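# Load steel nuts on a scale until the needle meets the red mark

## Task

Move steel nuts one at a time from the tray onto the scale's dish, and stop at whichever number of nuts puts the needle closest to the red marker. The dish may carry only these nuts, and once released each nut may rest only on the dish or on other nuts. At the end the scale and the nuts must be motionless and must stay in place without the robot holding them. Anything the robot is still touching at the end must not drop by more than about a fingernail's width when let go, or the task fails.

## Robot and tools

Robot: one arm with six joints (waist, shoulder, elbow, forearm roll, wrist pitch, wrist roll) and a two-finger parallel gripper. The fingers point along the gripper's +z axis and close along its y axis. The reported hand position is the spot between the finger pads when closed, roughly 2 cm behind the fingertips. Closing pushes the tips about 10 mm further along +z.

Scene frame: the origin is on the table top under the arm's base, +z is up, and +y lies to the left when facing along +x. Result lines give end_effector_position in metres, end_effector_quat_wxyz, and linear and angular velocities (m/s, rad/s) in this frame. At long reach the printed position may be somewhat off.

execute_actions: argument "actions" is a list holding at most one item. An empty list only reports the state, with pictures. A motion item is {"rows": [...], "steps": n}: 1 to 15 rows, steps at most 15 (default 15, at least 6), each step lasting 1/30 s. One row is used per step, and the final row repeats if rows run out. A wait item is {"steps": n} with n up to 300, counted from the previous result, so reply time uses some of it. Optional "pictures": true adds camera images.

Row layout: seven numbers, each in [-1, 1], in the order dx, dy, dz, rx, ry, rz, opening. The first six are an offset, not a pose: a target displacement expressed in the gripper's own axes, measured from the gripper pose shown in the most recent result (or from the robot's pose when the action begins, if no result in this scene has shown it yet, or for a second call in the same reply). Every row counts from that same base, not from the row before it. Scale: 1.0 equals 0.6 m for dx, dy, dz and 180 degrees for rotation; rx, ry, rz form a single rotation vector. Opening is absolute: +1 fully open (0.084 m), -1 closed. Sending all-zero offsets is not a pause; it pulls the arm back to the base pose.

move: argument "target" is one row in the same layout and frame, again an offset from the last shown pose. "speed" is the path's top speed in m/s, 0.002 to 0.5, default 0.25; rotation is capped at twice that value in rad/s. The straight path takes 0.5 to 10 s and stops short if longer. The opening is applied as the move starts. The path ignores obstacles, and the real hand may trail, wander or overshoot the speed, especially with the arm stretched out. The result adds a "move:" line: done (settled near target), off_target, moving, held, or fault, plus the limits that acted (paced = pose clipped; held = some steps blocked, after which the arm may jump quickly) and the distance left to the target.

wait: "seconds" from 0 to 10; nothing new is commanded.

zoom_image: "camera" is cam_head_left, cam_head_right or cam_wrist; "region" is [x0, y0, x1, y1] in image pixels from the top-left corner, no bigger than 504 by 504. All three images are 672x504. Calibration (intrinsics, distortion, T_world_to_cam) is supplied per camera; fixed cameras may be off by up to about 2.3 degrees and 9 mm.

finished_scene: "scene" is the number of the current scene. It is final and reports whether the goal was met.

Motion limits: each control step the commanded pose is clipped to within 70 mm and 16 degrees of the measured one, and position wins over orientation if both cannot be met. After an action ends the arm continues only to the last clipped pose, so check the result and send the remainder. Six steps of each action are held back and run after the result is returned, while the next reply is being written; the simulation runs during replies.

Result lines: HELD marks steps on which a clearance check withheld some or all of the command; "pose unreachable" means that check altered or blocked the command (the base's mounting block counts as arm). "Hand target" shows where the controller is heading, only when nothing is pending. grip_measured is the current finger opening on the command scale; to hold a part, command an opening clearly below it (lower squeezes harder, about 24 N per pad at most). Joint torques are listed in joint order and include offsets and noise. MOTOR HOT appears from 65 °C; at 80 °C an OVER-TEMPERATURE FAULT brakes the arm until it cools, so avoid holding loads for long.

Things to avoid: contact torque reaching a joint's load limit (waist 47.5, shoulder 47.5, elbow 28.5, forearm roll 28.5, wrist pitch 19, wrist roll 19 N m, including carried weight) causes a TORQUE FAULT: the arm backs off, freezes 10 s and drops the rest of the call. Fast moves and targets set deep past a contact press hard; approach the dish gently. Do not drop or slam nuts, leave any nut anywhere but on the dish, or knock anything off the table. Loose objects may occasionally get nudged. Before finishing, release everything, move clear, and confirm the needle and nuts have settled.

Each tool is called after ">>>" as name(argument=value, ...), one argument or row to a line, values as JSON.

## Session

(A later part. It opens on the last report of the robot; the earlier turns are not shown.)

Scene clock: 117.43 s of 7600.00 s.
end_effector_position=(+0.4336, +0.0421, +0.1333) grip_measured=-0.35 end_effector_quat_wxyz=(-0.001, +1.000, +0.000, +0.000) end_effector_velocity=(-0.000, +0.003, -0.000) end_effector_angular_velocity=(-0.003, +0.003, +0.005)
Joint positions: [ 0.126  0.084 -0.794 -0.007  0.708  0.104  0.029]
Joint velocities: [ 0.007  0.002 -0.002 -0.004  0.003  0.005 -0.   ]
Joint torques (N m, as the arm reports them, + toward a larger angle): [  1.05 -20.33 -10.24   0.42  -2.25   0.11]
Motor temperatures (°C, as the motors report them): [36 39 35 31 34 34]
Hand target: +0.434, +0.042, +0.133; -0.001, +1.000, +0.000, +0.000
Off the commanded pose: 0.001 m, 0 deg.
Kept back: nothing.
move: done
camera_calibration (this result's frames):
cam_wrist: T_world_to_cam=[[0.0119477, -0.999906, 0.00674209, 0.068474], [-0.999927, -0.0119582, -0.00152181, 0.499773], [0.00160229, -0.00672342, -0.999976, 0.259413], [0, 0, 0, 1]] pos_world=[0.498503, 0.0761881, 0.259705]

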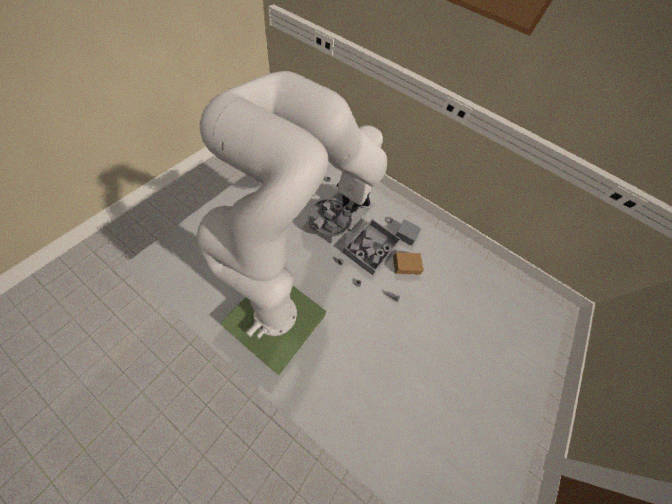

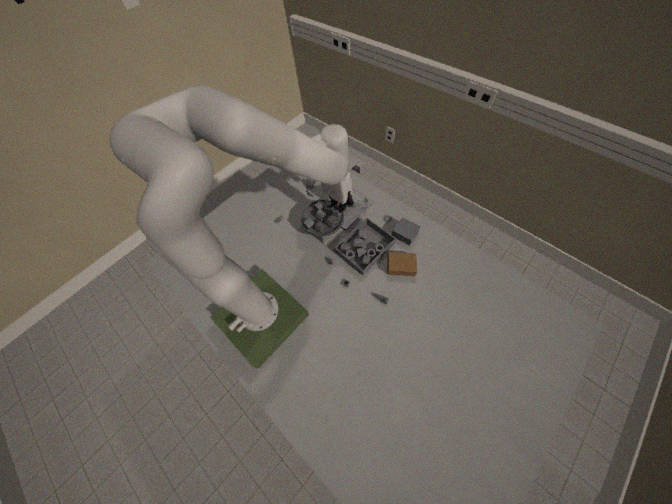

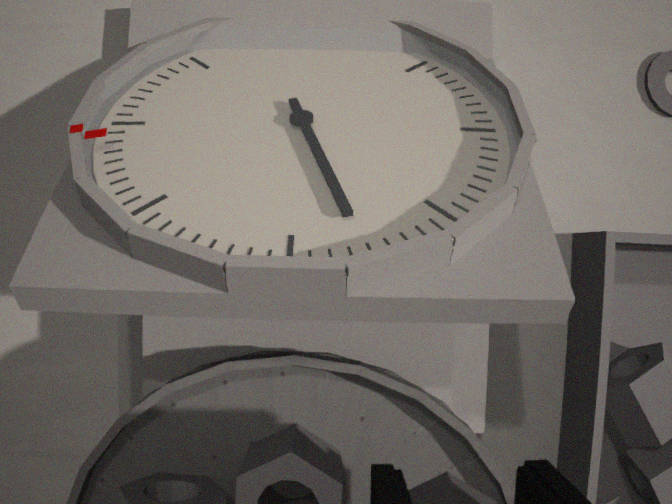

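>>> move(
  target=[0,-0.002,0.052,0,0,0,-0.75],
  speed=0.06,
)

Scene clock: 118.67 s of 7600.00 s.
end_effector_position=(+0.4330, +0.0434, +0.1020) grip_measured=-0.35 end_effector_quat_wxyz=(-0.001, +1.000, +0.000, -0.001) end_effector_velocity=(+0.001, -0.001, -0.000) end_effector_angular_velocity=(+0.000, -0.005, -0.001)
Joint positions: [ 0.128  0.157 -0.776 -0.007  0.618  0.107  0.029]
Joint velocities: [-0.002  0.001 -0.001 -0.001 -0.006 -0.     0.   ]
Joint torques (N m, as the arm reports them, + toward a larger angle): [  0.26 -17.94  -8.01   0.42  -1.04   0.04]
Motor temperatures (°C, as the motors report them): [36 39 35 31 34 34]
Hand target: +0.434, +0.043, +0.102; -0.001, +1.000, +0.000, +0.000
Off the commanded pose: 0.001 m, 0 deg.
Kept back: nothing.
move: done
camera_calibration (this result's frames):
cam_wrist: T_world_to_cam=[[0.012162, -0.999904, 0.00669632, 0.0699505], [-0.999926, -0.012162, 0.0000368865, 0.499015], [0.000044558, -0.00669628, -0.999978, 0.228765], [0, 0, 0, 1]] pos_world=[0.498117, 0.0775447, 0.228273]

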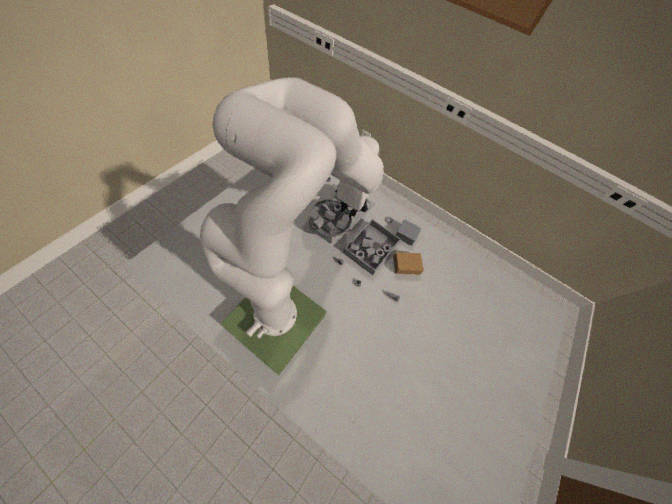

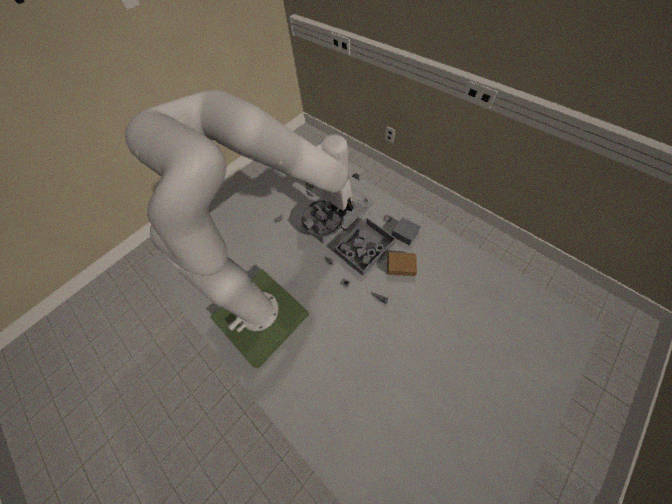

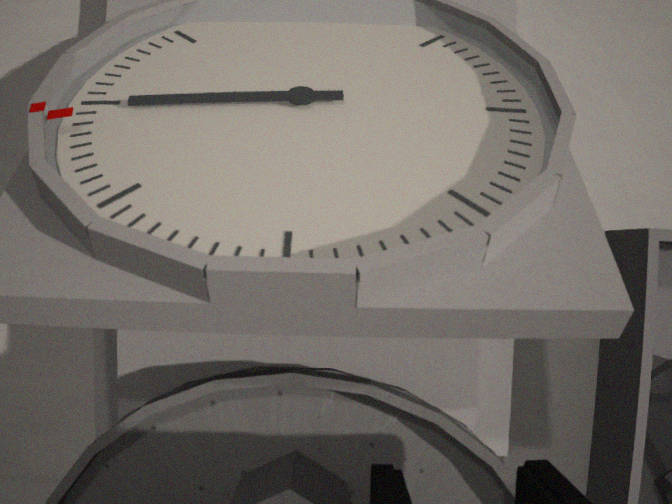

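>>> execute_actions(
  actions=[],
)

Scene clock: 119.77 s of 7600.00 s.
end_effector_position=(+0.4335, +0.0434, +0.1021) grip_measured=-0.35 end_effector_quat_wxyz=(-0.001, +1.000, +0.000, -0.000) end_effector_velocity=(+0.001, +0.000, +0.000) end_effector_angular_velocity=(+0.001, -0.001, +0.001)
Joint positions: [ 0.128  0.158 -0.776 -0.007  0.617  0.107  0.029]
Joint velocities: [ 0.001 -0.    -0.001  0.001 -0.    -0.001 -0.   ]
Joint torques (N m, as the arm reports them, + toward a larger angle): [  0.5  -18.69  -8.71   0.3   -1.98  -0.15]
Motor temperatures (°C, as the motors report them): [36 39 35 31 34 34]
Hand target: +0.434, +0.043, +0.102; -0.001, +1.000, +0.000, +0.000
Off the commanded pose: 0.000 m, 0 deg.
Kept back: nothing.
Steps of this call (steps 1 to 33: nothing new was sent). Readings (end_effector_position):
1: (+0.4331, +0.0434, +0.1020)
2: (+0.4331, +0.0434, +0.1020)
4: (+0.4332, +0.0434, +0.1020)
8: (+0.4332, +0.0434, +0.1020)
33: the state above
camera_calibration (this result's frames):
cam_wrist: T_world_to_cam=[[0.0120719, -0.999905, 0.00662373, 0.0699664], [-0.999926, -0.0120803, -0.00122987, 0.499631], [0.00130977, -0.0066084, -0.999977, 0.228303], [0, 0, 0, 1]] pos_world=[0.49845, 0.0775042, 0.228449]

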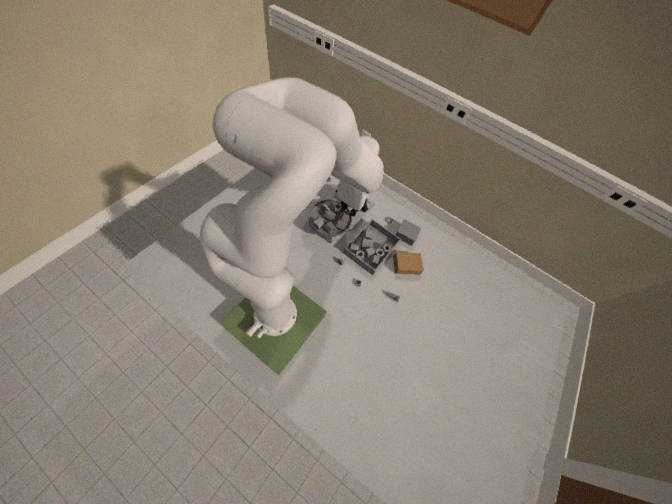

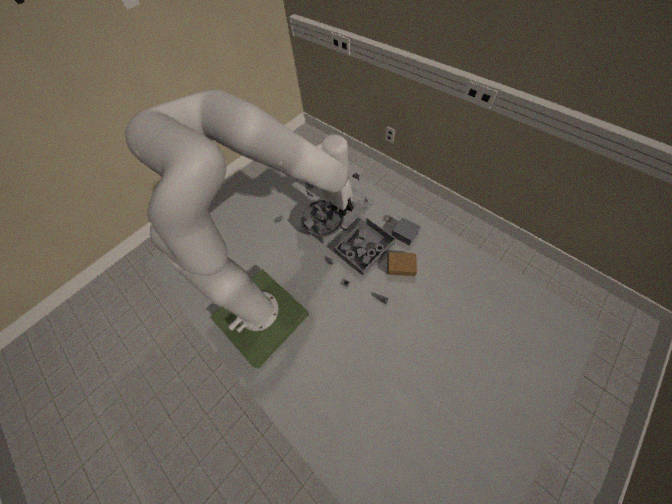

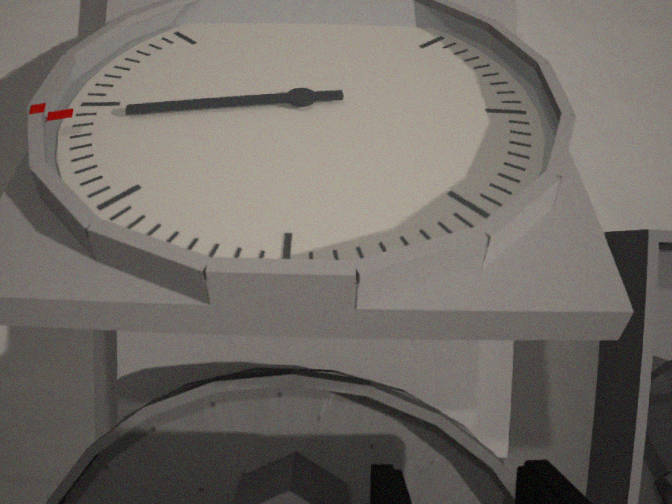

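>>> execute_actions(
  actions=[
    {"rows": [[0,0,-0.001,0,0,0,-0.6],[0,0,-0.001,0,0,0,-0.45],[0,0,-0.001,0,0,0,-0.36],[0,0,-0.001,0,0,0,-0.3],[0,0,-0.001,0,0,0,-0.25],[0,0,-0.001,0,0,0,-0.2],[0,0,-0.001,0,0,0,-0.18]], "steps": 15},
  ],
)

>>> move(
  target=[0,0,-0.07,0,0,0,-0.18],
  speed=0.15,
)

Scene clock: 120.33 s of 7600.00 s.
end_effector_position=(+0.4328, +0.0432, +0.1018) grip_measured=-0.21 end_effector_quat_wxyz=(-0.001, +1.000, +0.000, -0.001) end_effector_velocity=(+0.001, +0.001, +0.001) end_effector_angular_velocity=(+0.001, -0.001, -0.001)
Joint positions: [ 0.128  0.157 -0.776 -0.007  0.619  0.107  0.035]
Joint velocities: [ 0.001 -0.    -0.003  0.002  0.002  0.001  0.013]
Joint torques (N m, as the arm reports them, + toward a larger angle): [  1.17 -21.03  -9.58   0.47  -2.14  -0.05]
Motor temperatures (°C, as the motors report them): [36 39 35 31 34 34]
Steps of this call (steps 1 to 8: nothing new was sent; steps 9 to 17: the first 9 steps of this action). Readings (end_effector_position):
9: (+0.4336, +0.0434, +0.1021)
10: (+0.4334, +0.0434, +0.1021)
12: (+0.4333, +0.0434, +0.1023)
16: (+0.4328, +0.0432, +0.1019)
17: the state above

Scene clock: 121.40 s of 7600.00 s.
end_effector_position=(+0.4332, +0.0432, +0.1439) grip_measured=-0.19 end_effector_quat_wxyz=(-0.001, +1.000, +0.000, -0.001) end_effector_velocity=(-0.000, -0.000, +0.003) end_effector_angular_velocity=(-0.000, +0.000, +0.001)
Joint positions: [ 0.129  0.061 -0.802 -0.006  0.741  0.107  0.036]
Joint velocities: [-0.    -0.006 -0.002 -0.     0.008 -0.001  0.   ]
Joint torques (N m, as the arm reports them, + toward a larger angle): [  0.66 -19.78 -10.08   0.48  -2.02  -0.12]
Motor temperatures (°C, as the motors report them): [36 39 35 31 34 34]
Hand target: +0.433, +0.043, +0.144; -0.001, +1.000, +0.000, -0.000
Off your previous action's commanded pose: 0.000 m, 0 deg at its last step (step 6 of this call).
Off the commanded pose: 0.001 m, 0 deg.
Kept back: nothing.
move: done
camera_calibration (this result's frames):
cam_wrist: T_world_to_cam=[[0.0118777, -0.999905, 0.0069461, 0.069486], [-0.999929, -0.0118789, -0.000125574, 0.499178], [0.000208074, -0.00694412, -0.999976, 0.270644], [0, 0, 0, 1]] pos_world=[0.498261, 0.0772885, 0.270217]

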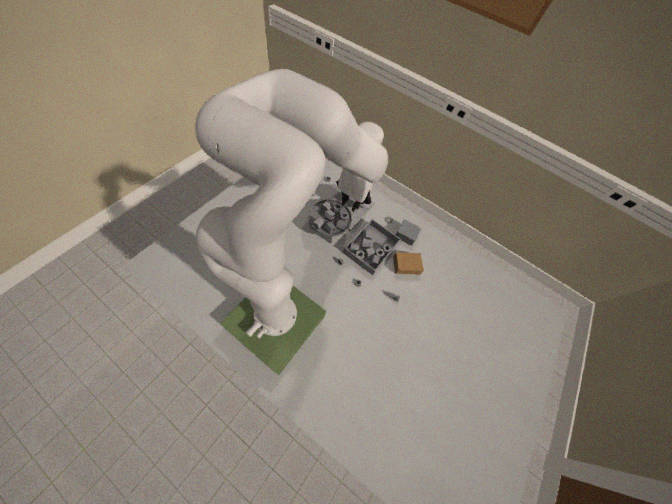

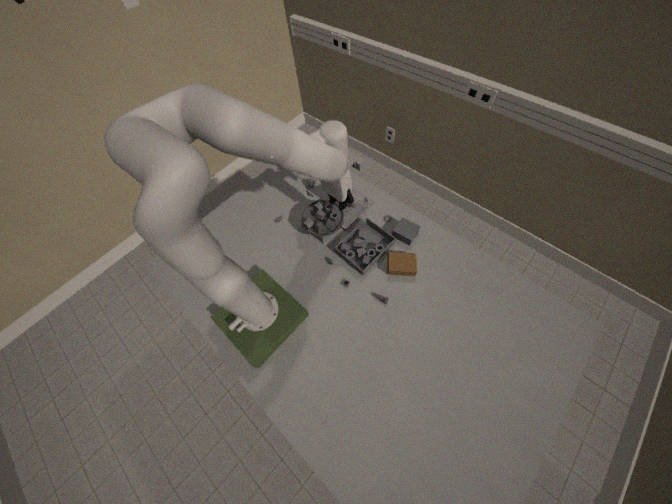

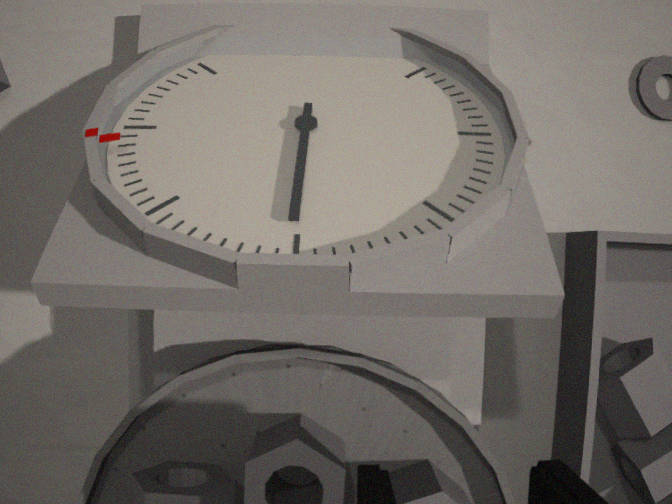

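>>> zoom_image(
  camera="cam_head_right",
  region=[280, 180, 410, 280],
)

Region (280, 180, 410, 280) of cam_head_right's 672x504 image, scaled by 3.877, with more detail than that image has; it fills the top 388 rows of this view, and the rest is white.

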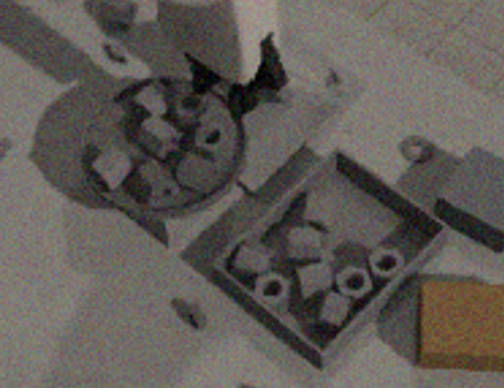

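>>> move(
  target=[-0.042,0.197,0.03,0,0,-0.12,0.0],
  speed=0.4,
)

Scene clock: 123.97 s of 7600.00 s.
end_effector_position=(+0.4076, -0.0743, +0.1257) grip_measured=-0.01 end_effector_quat_wxyz=(-0.001, +0.982, +0.187, -0.001) end_effector_velocity=(-0.001, -0.002, -0.001) end_effector_angular_velocity=(+0.010, +0.004, +0.006)
Joint positions: [-0.151  0.037 -0.709 -0.006  0.671 -0.55   0.044]
Joint velocities: [-0.009  0.003 -0.002  0.014  0.004 -0.026 -0.   ]
Joint torques (N m, as the arm reports them, + toward a larger angle): [  1.31 -18.99  -9.81   0.35  -2.12  -0.05]
Motor temperatures (°C, as the motors report them): [36 39 35 31 34 34]
Hand target: +0.408, -0.075, +0.126; -0.001, +0.982, +0.188, -0.001
Off the commanded pose: 0.001 m, 0 deg.
Kept back: nothing.
move: done
camera_calibration (this result's frames):
cam_wrist: T_world_to_cam=[[0.378909, -0.925413, 0.00625745, -0.191471], [-0.925429, -0.37892, -0.000529316, 0.414657], [0.0028609, -0.00559026, -0.99998, 0.25059], [0, 0, 0, 1]] pos_world=[0.455569, -0.0186673, 0.252002]

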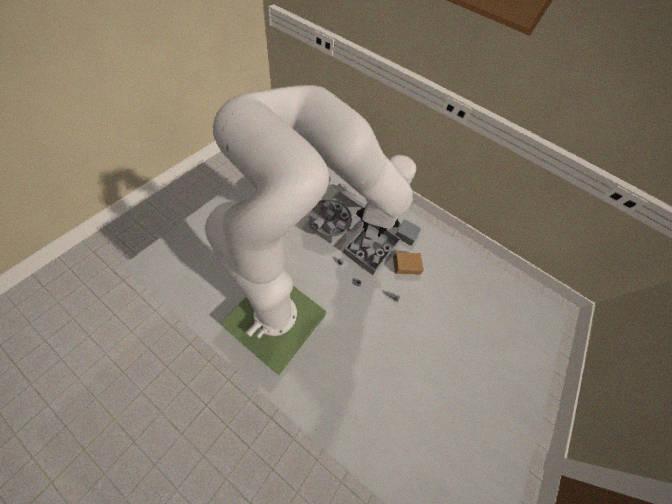

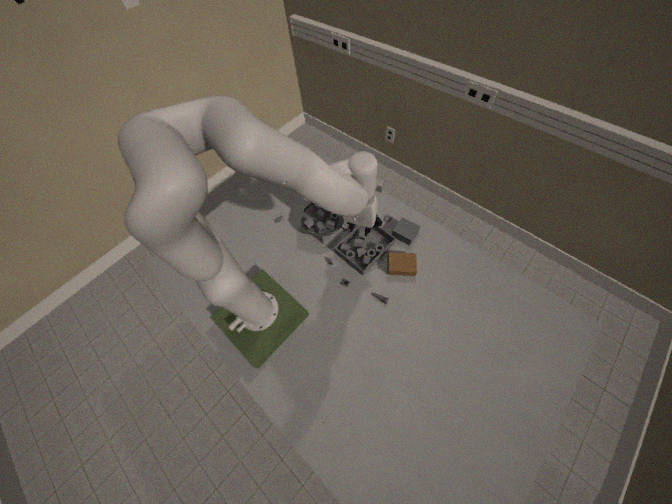

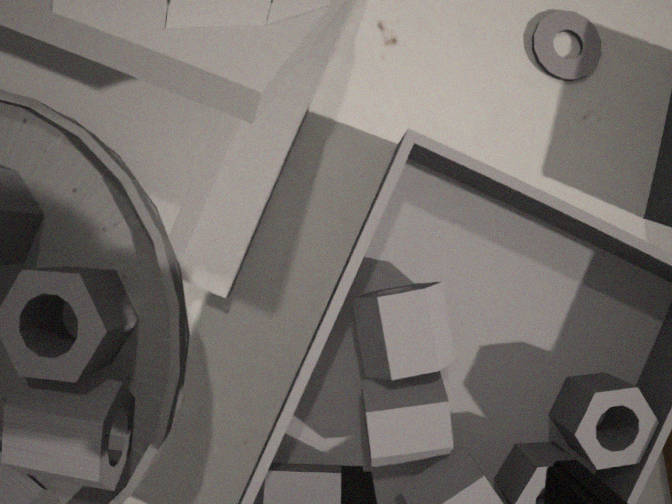

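>>> move(
  target=[0.0075,-0.005,0.141,0,0,-0.03,-0.1],
  speed=0.15,
)

>>> execute_actions(
  actions=[
    {"rows": [[0,0,0,0,0,0,-0.18],[0,0,0,0,0,0,-0.24],[0,0,0,0,0,0,-0.29],[0,0,0,0,0,0,-0.33],[0,0,0,0,0,0,-0.38],[0,0,0,0,0,0,-0.45],[0,0,0,0,0,0,-0.55],[0,0,0,0,0,0,-0.7]], "steps": 15},
  ],
)

Scene clock: 125.63 s of 7600.00 s.
end_effector_position=(+0.4109, -0.0695, +0.0417) grip_measured=-0.11 end_effector_quat_wxyz=(-0.001, +0.972, +0.234, -0.000) end_effector_velocity=(-0.002, +0.000, -0.004) end_effector_angular_velocity=(+0.002, +0.005, +0.000)
Joint positions: [-0.14   0.276 -0.699 -0.009  0.421 -0.631  0.039]
Joint velocities: [-0.     0.01   0.     0.002 -0.004 -0.002 -0.   ]
Joint torques (N m, as the arm reports them, + toward a larger angle): [  1.04 -21.22  -8.03   0.42  -2.07  -0.12]
Motor temperatures (°C, as the motors report them): [36 39 35 31 34 34]
Hand target: +0.411, -0.069, +0.041; -0.001, +0.972, +0.234, -0.000
Off the commanded pose: 0.001 m, 0 deg.
Kept back: nothing.
move: done
camera_calibration (this result's frames):
cam_wrist: T_world_to_cam=[[0.464401, -0.885602, 0.0063614, -0.220183], [-0.885614, -0.464419, -0.00159286, 0.397185], [0.00436499, -0.00489402, -0.999978, 0.166016], [0, 0, 0, 1]] pos_world=[0.453281, -0.00972155, 0.168045]

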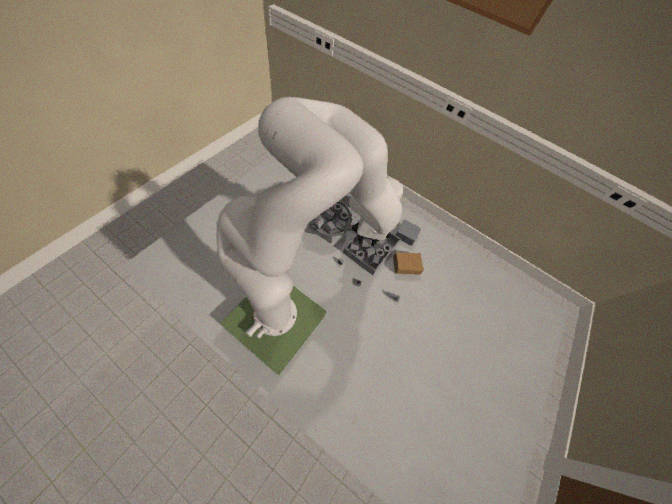

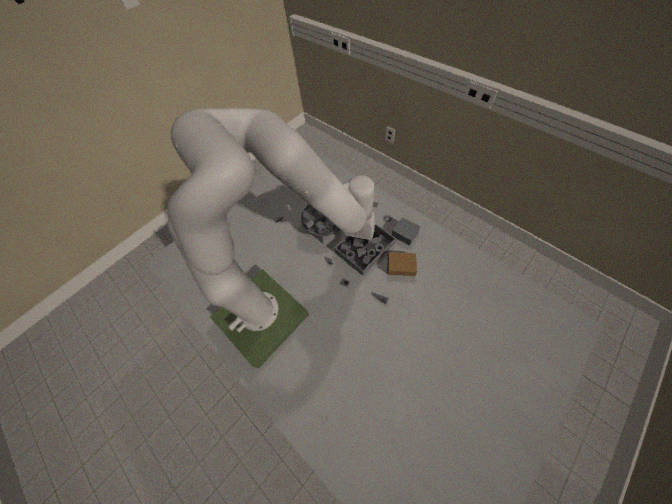

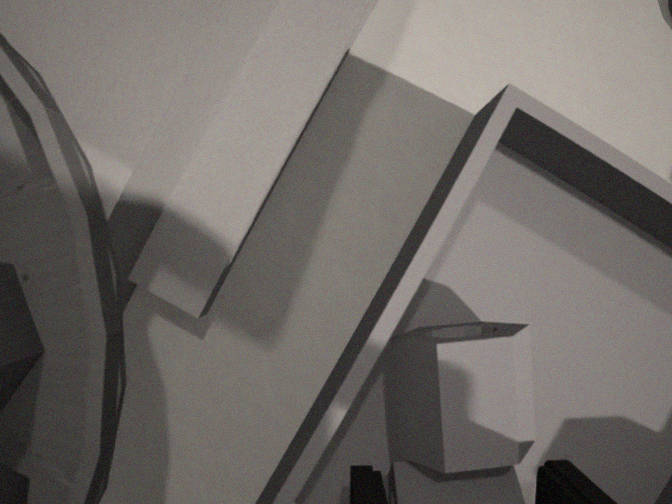

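Scene clock: 125.93 s of 7600.00 s.
end_effector_position=(+0.4110, -0.0695, +0.0417) grip_measured=-0.33 end_effector_quat_wxyz=(-0.001, +0.972, +0.234, +0.000) end_effector_velocity=(-0.000, -0.000, +0.000) end_effector_angular_velocity=(-0.001, +0.000, +0.001)
Joint positions: [-0.14   0.276 -0.699 -0.009  0.421 -0.631  0.029]
Joint velocities: [-0.    -0.001  0.001 -0.001  0.     0.    -0.   ]
Joint torques (N m, as the arm reports them, + toward a larger angle): [  0.75 -21.06  -8.06   0.39  -1.96  -0.03]
Motor temperatures (°C, as the motors report them): [36 39 35 31 34 34]
Steps of this call (steps 1 to 9: the first 9 steps of this action). Readings (end_effector_position):
1: (+0.4109, -0.0695, +0.0416)
2: (+0.4109, -0.0695, +0.0416)
4: (+0.4109, -0.0695, +0.0416)
8: (+0.4110, -0.0695, +0.0417)
9: the state above

>>> move(
  target=[0,0,-0.172,0,0,0,-0.7],
  speed=0.3,
)

>>> move(
  target=[0.0755,-0.324,0,0,0,-0.35,-0.7],
  speed=0.4,
)

Scene clock: 127.43 s of 7600.00 s.
end_effector_position=(+0.4107, -0.0699, +0.1443) grip_measured=-0.33 end_effector_quat_wxyz=(-0.001, +0.972, +0.233, -0.000) end_effector_velocity=(+0.001, +0.000, +0.002) end_effector_angular_velocity=(+0.000, -0.001, +0.000)
Joint positions: [-0.139  0.001 -0.732 -0.006  0.73  -0.632  0.029]
Joint velocities: [ 0.    -0.005 -0.003  0.     0.006 -0.    -0.   ]
Joint torques (N m, as the arm reports them, + toward a larger angle): [  0.93 -18.65 -10.29   0.49  -2.21   0.03]
Motor temperatures (°C, as the motors report them): [36 39 35 31 34 34]
Hand target: +0.411, -0.070, +0.145; -0.001, +0.972, +0.233, -0.000
Off your previous action's commanded pose: 0.000 m, 0 deg at its last step (step 6 of this call).
Off the commanded pose: 0.001 m, 0 deg.
Kept back: nothing.
move: done
camera_calibration (this result's frames):
cam_wrist: T_world_to_cam=[[0.464113, -0.885753, 0.00639966, -0.220973], [-0.885768, -0.464127, -0.000721138, 0.39694], [0.003609, -0.00533393, -0.999979, 0.268926], [0, 0, 0, 1]] pos_world=[0.453183, -0.010062, 0.27062]

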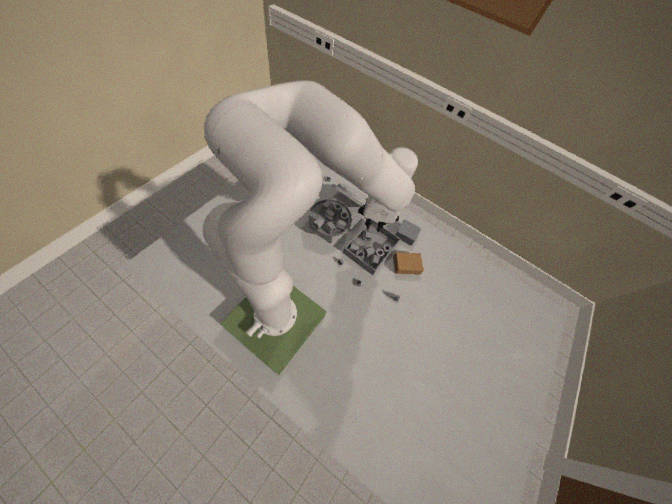

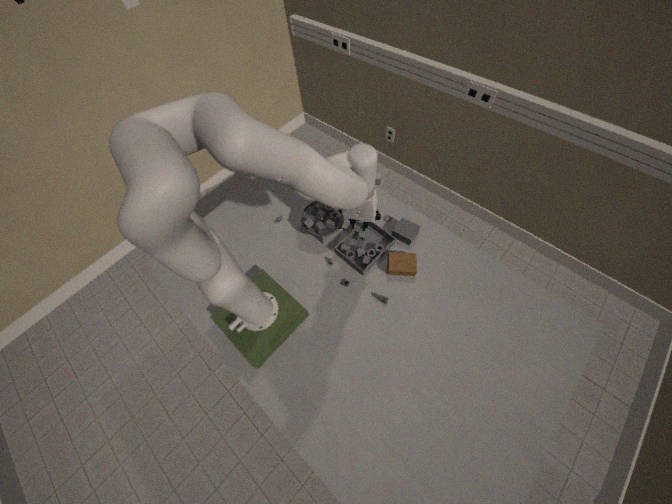

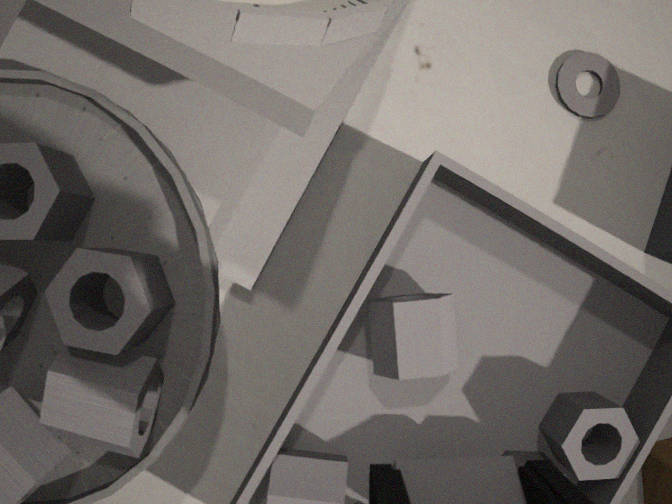

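Scene clock: 129.37 s of 7600.00 s.
end_effector_position=(+0.3637, +0.1233, +0.1447) grip_measured=-0.33 end_effector_quat_wxyz=(-0.000, +0.708, +0.707, -0.000) end_effector_velocity=(+0.000, +0.002, +0.001) end_effector_angular_velocity=(+0.002, -0.002, +0.011)
Joint positions: [ 0.357 -0.099 -0.616 -0.009  0.716 -1.232  0.029]
Joint velocities: [ 0.005 -0.    -0.002  0.001  0.    -0.007 -0.   ]
Joint torques (N m, as the arm reports them, + toward a larger angle): [  0.74 -16.56 -10.18   0.46  -2.21  -0.02]
Motor temperatures (°C, as the motors report them): [36 39 35 31 34 34]
Hand target: +0.364, +0.124, +0.145; -0.000, +0.707, +0.707, -0.000
Off the commanded pose: 0.001 m, 0 deg.
Kept back: nothing.
move: done
camera_calibration (this result's frames):
cam_wrist: T_world_to_cam=[[0.999919, 0.0101266, 0.00765882, -0.333561], [0.0101336, -0.999948, -0.000871385, 0.185192], [0.0076496, 0.000948926, -0.99997, 0.268236], [0, 0, 0, 1]] pos_world=[0.329605, 0.188306, 0.270944]

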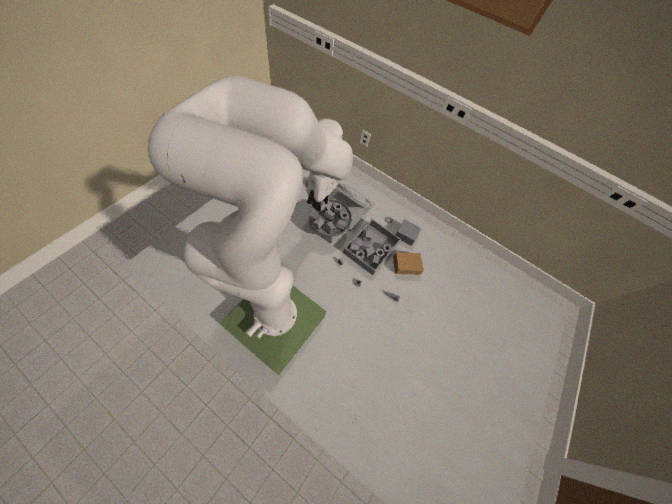

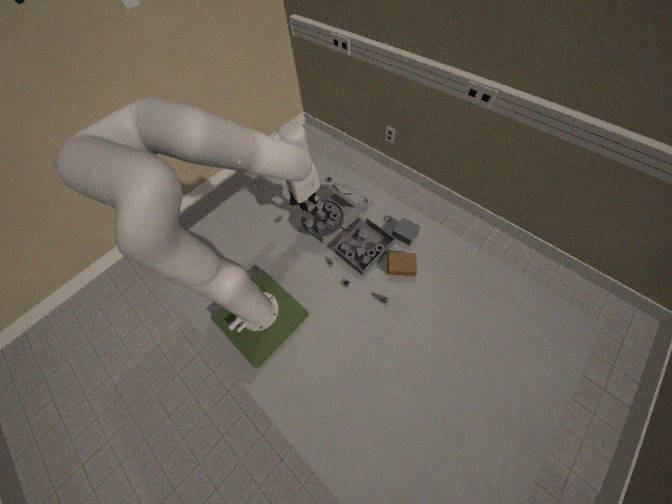

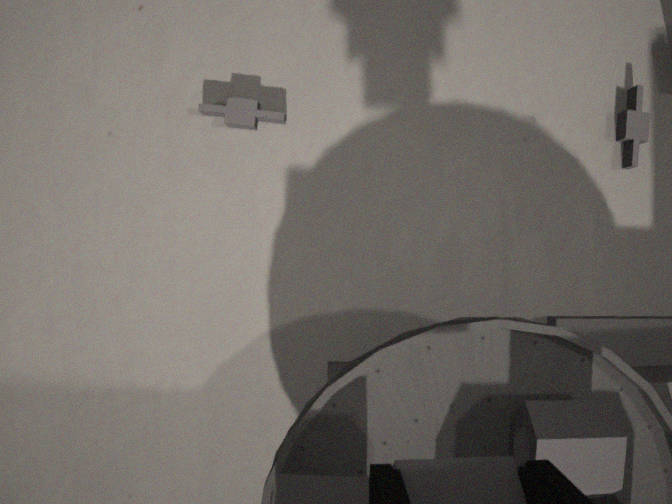

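>>> move(
  target=[0.010,0.005,0.079,0,0,0,-0.7],
  speed=0.1,
)

Scene clock: 130.70 s of 7600.00 s.
end_effector_position=(+0.3667, +0.1293, +0.0976) grip_measured=-0.33 end_effector_quat_wxyz=(-0.000, +0.708, +0.707, -0.000) end_effector_velocity=(+0.000, +0.000, -0.002) end_effector_angular_velocity=(-0.000, -0.000, -0.000)
Joint positions: [ 0.368  0.04  -0.602 -0.011  0.562 -1.219  0.029]
Joint velocities: [ 0.     0.005  0.001 -0.001 -0.006  0.001 -0.   ]
Joint torques (N m, as the arm reports them, + toward a larger angle): [  0.53 -18.1   -9.35   0.48  -2.38  -0.02]
Motor temperatures (°C, as the motors report them): [36 39 35 31 34 34]
Hand target: +0.367, +0.129, +0.097; -0.000, +0.708, +0.707, -0.000
Off the commanded pose: 0.000 m, 0 deg.
Kept back: nothing.
move: done
camera_calibration (this result's frames):
cam_wrist: T_world_to_cam=[[0.999917, 0.0103281, 0.00773425, -0.336258], [0.0103373, -0.999946, -0.00114966, 0.191161], [0.00772196, 0.00122952, -0.999969, 0.221106], [0, 0, 0, 1]] pos_world=[0.332547, 0.194352, 0.22392]

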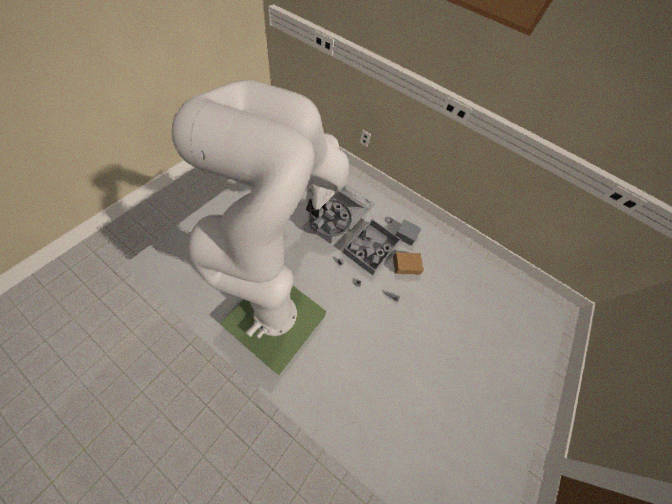

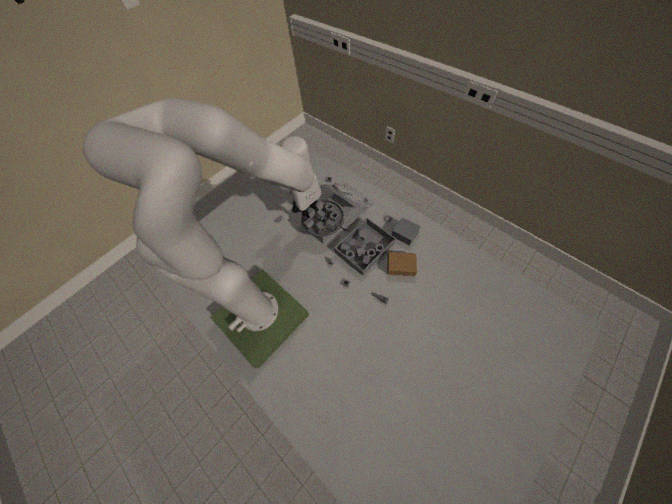

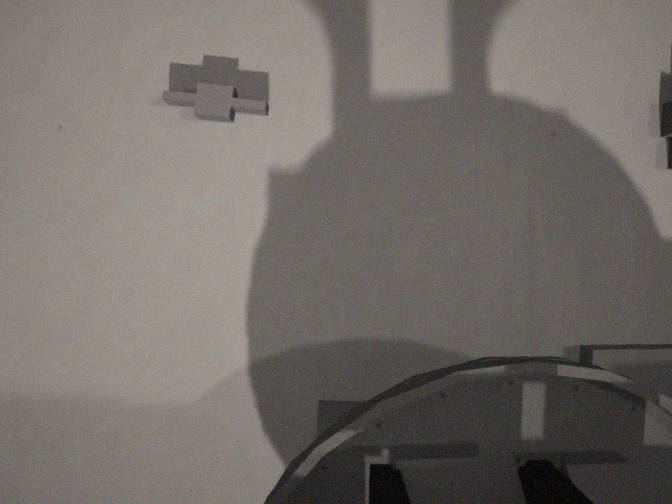

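>>> execute_actions(
  actions=[
    {"rows": [[0,0,0.001,0,0,0,-0.7],[0,0,0.002,0,0,0,-0.7],[0,0,0.003,0,0,0,-0.7],[0,0,0.004,0,0,0,-0.7],[0,0,0.005,0,0,0,-0.7]], "steps": 15},
  ],
)

Scene clock: 131.13 s of 7600.00 s.
end_effector_position=(+0.3668, +0.1294, +0.0954) grip_measured=-0.33 end_effector_quat_wxyz=(+0.000, +0.708, +0.707, +0.000) end_effector_velocity=(+0.000, +0.000, -0.005) end_effector_angular_velocity=(-0.000, -0.000, -0.000)
Joint positions: [ 0.368  0.047 -0.602 -0.011  0.555 -1.219  0.029]
Joint velocities: [-0.     0.015  0.002 -0.001 -0.017  0.001  0.   ]
Joint torques (N m, as the arm reports them, + toward a larger angle): [  0.47 -16.47  -9.12   0.5   -3.03   0.  ]
Motor temperatures (°C, as the motors report them): [36 39 35 31 34 34]
Steps of this call (steps 1 to 4: nothing new was sent; steps 5 to 13: the first 9 steps of this action). Readings (end_effector_position):
5: (+0.3667, +0.1294, +0.0974)
6: (+0.3667, +0.1294, +0.0974)
8: (+0.3668, +0.1294, +0.0970)
12: (+0.3668, +0.1294, +0.0956)
13: the state above

>>> execute_actions(
  actions=[
    {"rows": [[0,0,0.001,0,0,0,-0.55],[0,0,0.001,0,0,0,-0.42],[0,0,0.001,0,0,0,-0.35],[0,0,0.001,0,0,0,-0.3],[0,0,0.001,0,0,0,-0.25],[0,0,0.001,0,0,0,-0.2],[0,0,0.001,0,0,0,-0.17]], "steps": 12},
  ],
)

>>> move(
  target=[0,0,-0.06,0,0,0,-0.17],
  speed=0.2,
)

>>> move(
  target=[-0.3165,0.126,-0.02,0,0,-0.17,-0.08],
  speed=0.4,
)

Scene clock: 131.67 s of 7600.00 s.
end_effector_position=(+0.3668, +0.1294, +0.0947) grip_measured=-0.29 end_effector_quat_wxyz=(+0.000, +0.708, +0.707, +0.000) end_effector_velocity=(-0.001, -0.001, -0.006) end_effector_angular_velocity=(-0.002, +0.006, -0.001)
Joint positions: [ 0.368  0.049 -0.601 -0.011  0.552 -1.219  0.032]
Joint velocities: [-0.002  0.014  0.003 -0.    -0.011 -0.001  0.068]
Joint torques (N m, as the arm reports them, + toward a larger angle): [  0.99 -17.33  -9.13   0.49  -2.23   0.09]
Motor temperatures (°C, as the motors report them): [36 39 35 31 34 34]
Off your previous action's commanded pose: 0.000 m, 0 deg at its last step (step 6 of this call).
Steps of this call (steps 1 to 6: the last 6 steps of your previous action; steps 7 to 10: nothing new was sent; steps 11 to 16: the first 6 steps of this action). Readings (end_effector_position):
11: (+0.3668, +0.1294, +0.0948)
12: (+0.3668, +0.1294, +0.0948)
14: (+0.3668, +0.1294, +0.0948)
16: the state above

Scene clock: 132.83 s of 7600.00 s.
end_effector_position=(+0.3667, +0.1292, +0.1302) grip_measured=-0.18 end_effector_quat_wxyz=(-0.000, +0.708, +0.707, -0.000) end_effector_velocity=(-0.000, -0.000, +0.002) end_effector_angular_velocity=(-0.000, +0.001, -0.001)
Joint positions: [ 0.369 -0.048 -0.621 -0.01   0.67  -1.219  0.036]
Joint velocities: [-0.    -0.005 -0.002  0.     0.007  0.    -0.   ]
Joint torques (N m, as the arm reports them, + toward a larger angle): [  0.65 -17.08  -9.67   0.52  -2.04  -0.06]
Motor temperatures (°C, as the motors report them): [36 39 35 31 34 34]
Hand target: +0.367, +0.129, +0.131; +0.000, +0.708, +0.707, -0.000
Off your previous action's commanded pose: 0.000 m, 0 deg at its last step (step 6 of this call).
Off the commanded pose: 0.001 m, 0 deg.
Kept back: nothing.
move: done
camera_calibration (this result's frames):
cam_wrist: T_world_to_cam=[[0.999919, 0.0102035, 0.00762258, -0.336469], [0.0102108, -0.999947, -0.00091574, 0.191121], [0.00761284, 0.000993498, -0.999971, 0.253805], [0, 0, 0, 1]] pos_world=[0.332558, 0.194292, 0.256537]

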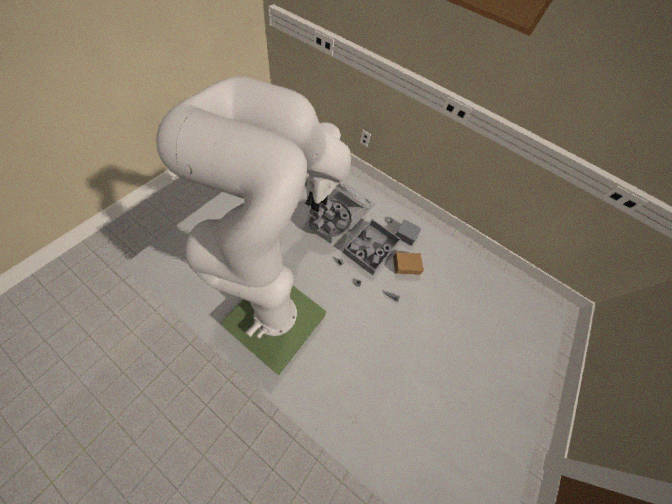

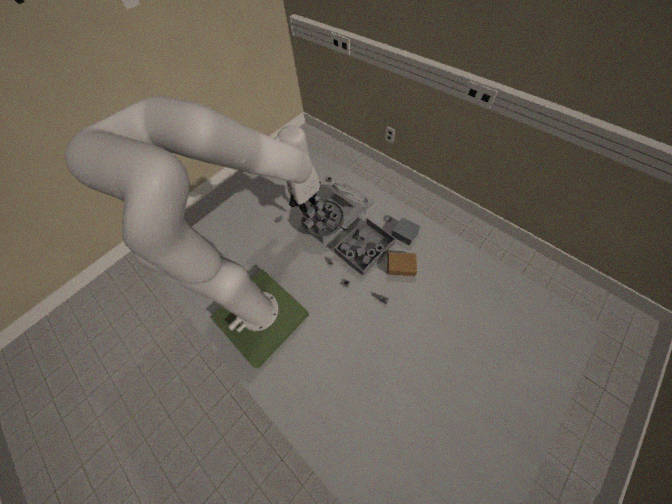

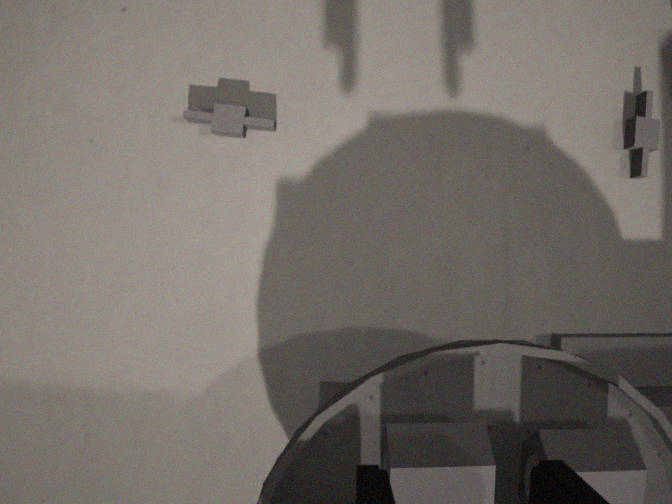

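Scene clock: 134.17 s of 7600.00 s.
end_effector_position=(+0.4410, -0.0602, +0.1419) grip_measured=-0.09 end_effector_quat_wxyz=(-0.001, +0.496, +0.868, -0.000) end_effector_velocity=(+0.002, -0.002, +0.001) end_effector_angular_velocity=(+0.009, +0.001, +0.004)
Joint positions: [-0.106  0.093 -0.837 -0.007  0.743 -2.231  0.04 ]
Joint velocities: [-0.006  0.006 -0.011  0.013  0.007 -0.02  -0.   ]
Joint torques (N m, as the arm reports them, + toward a larger angle): [  0.83 -20.57 -10.15   0.44  -1.89  -0.04]
Motor temperatures (°C, as the motors report them): [36 39 35 31 34 34]
Hand target: +0.441, -0.061, +0.142; -0.001, +0.496, +0.868, +0.000
Off the commanded pose: 0.001 m, 0 deg.
Kept back: nothing.
move: done
camera_calibration (this result's frames):
cam_wrist: T_world_to_cam=[[0.855611, 0.517566, 0.00747342, -0.314751], [0.517593, -0.855625, -0.002082, -0.214026], [0.00531687, 0.00564957, -0.99997, 0.266381], [0, 0, 0, 1]] pos_world=[0.378666, -0.0217265, 0.268279]

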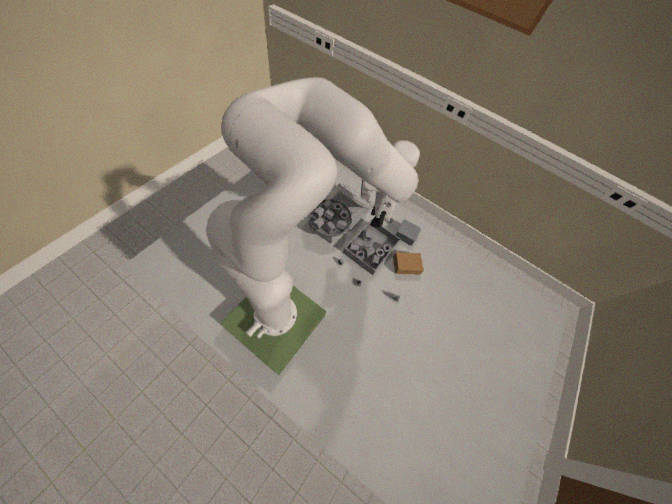

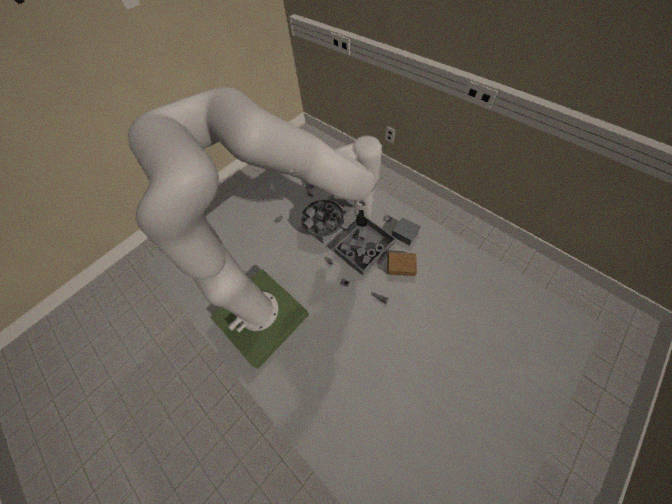

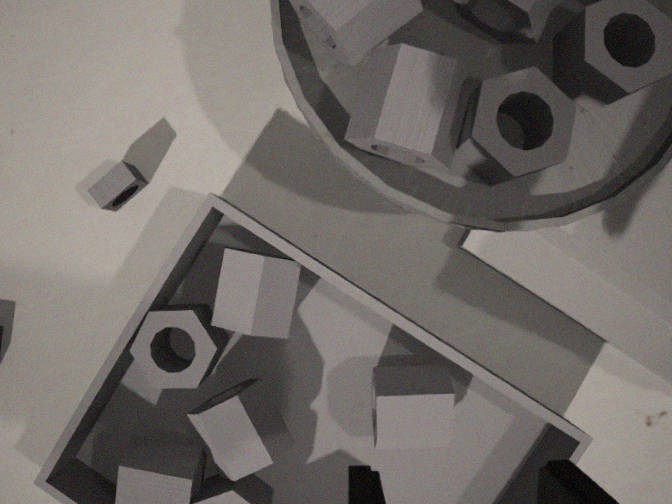

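>>> move(
  target=[-0.005,-0.001,0.165,0,0,0,-0.11],
  speed=0.15,
)

>>> execute_actions(
  actions=[
    {"rows": [[0,0,0,0,0,0,-0.18],[0,0.001,0,0,0,0,-0.24],[0,0.002,0,0,0,0,-0.29],[0,0.002,0,0,0,0,-0.33],[0,0.002,0,0,0,0,-0.38],[0,0.002,0,0,0,0,-0.45],[0,0.002,0,0,0,0,-0.55],[0,0.002,0,0,0,0,-0.7]], "steps": 15},
  ],
)

Scene clock: 135.63 s of 7600.00 s.
end_effector_position=(+0.4423, -0.0628, +0.0435) grip_measured=-0.12 end_effector_quat_wxyz=(-0.000, +0.496, +0.868, +0.000) end_effector_velocity=(-0.001, +0.000, -0.003) end_effector_angular_velocity=(+0.000, +0.003, +0.000)
Joint positions: [-0.114  0.341 -0.812 -0.01   0.469 -2.235  0.039]
Joint velocities: [ 0.     0.007 -0.    -0.001 -0.004  0.001  0.   ]
Joint torques (N m, as the arm reports them, + toward a larger angle): [  0.51 -23.25  -8.26   0.38  -1.82  -0.09]
Motor temperatures (°C, as the motors report them): [36 39 35 31 34 34]
Hand target: +0.442, -0.063, +0.043; -0.001, +0.496, +0.868, +0.000
Off the commanded pose: 0.001 m, 0 deg.
Kept back: nothing.
move: done
camera_calibration (this result's frames):
cam_wrist: T_world_to_cam=[[0.855424, 0.51786, 0.00843054, -0.313673], [0.517892, -0.855444, -0.00195799, -0.217222], [0.00619789, 0.00604102, -0.999963, 0.167607], [0, 0, 0, 1]] pos_world=[0.379782, -0.0243952, 0.16982]

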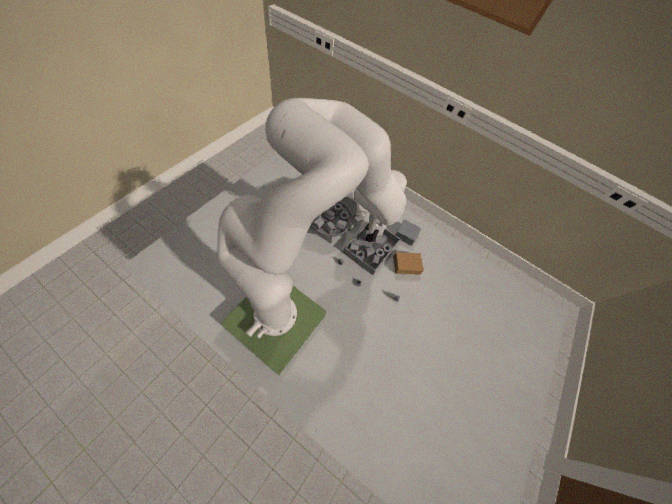

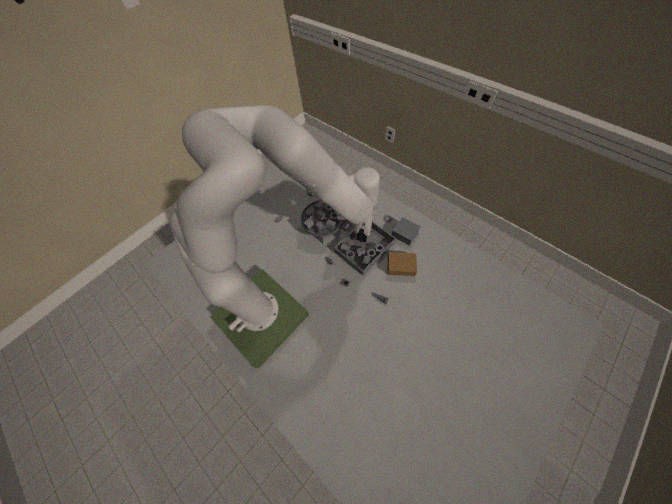

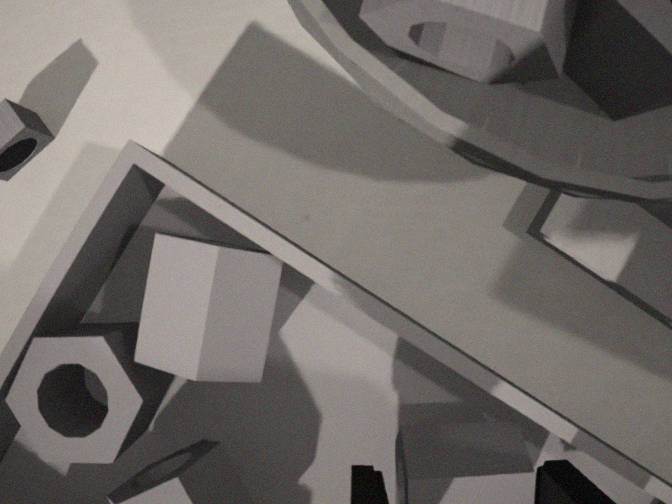

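Scene clock: 135.93 s of 7600.00 s.
end_effector_position=(+0.4432, -0.0625, +0.0436) grip_measured=-0.34 end_effector_quat_wxyz=(-0.000, +0.496, +0.868, +0.000) end_effector_velocity=(+0.000, +0.000, -0.001) end_effector_angular_velocity=(+0.000, +0.004, +0.000)
Joint positions: [-0.113  0.342 -0.816 -0.01   0.471 -2.234  0.029]
Joint velocities: [ 0.001  0.004 -0.004 -0.001  0.004  0.002  0.   ]
Joint torques (N m, as the arm reports them, + toward a larger angle): [  1.17 -21.53  -8.32   0.6   -2.34   0.07]
Motor temperatures (°C, as the motors report them): [36 39 35 31 34 34]
Steps of this call (steps 1 to 9: the first 9 steps of this action). Readings (end_effector_position):
1: (+0.4422, -0.0628, +0.0434)
2: (+0.4422, -0.0628, +0.0434)
4: (+0.4426, -0.0627, +0.0435)
8: (+0.4432, -0.0625, +0.0436)
9: the state above


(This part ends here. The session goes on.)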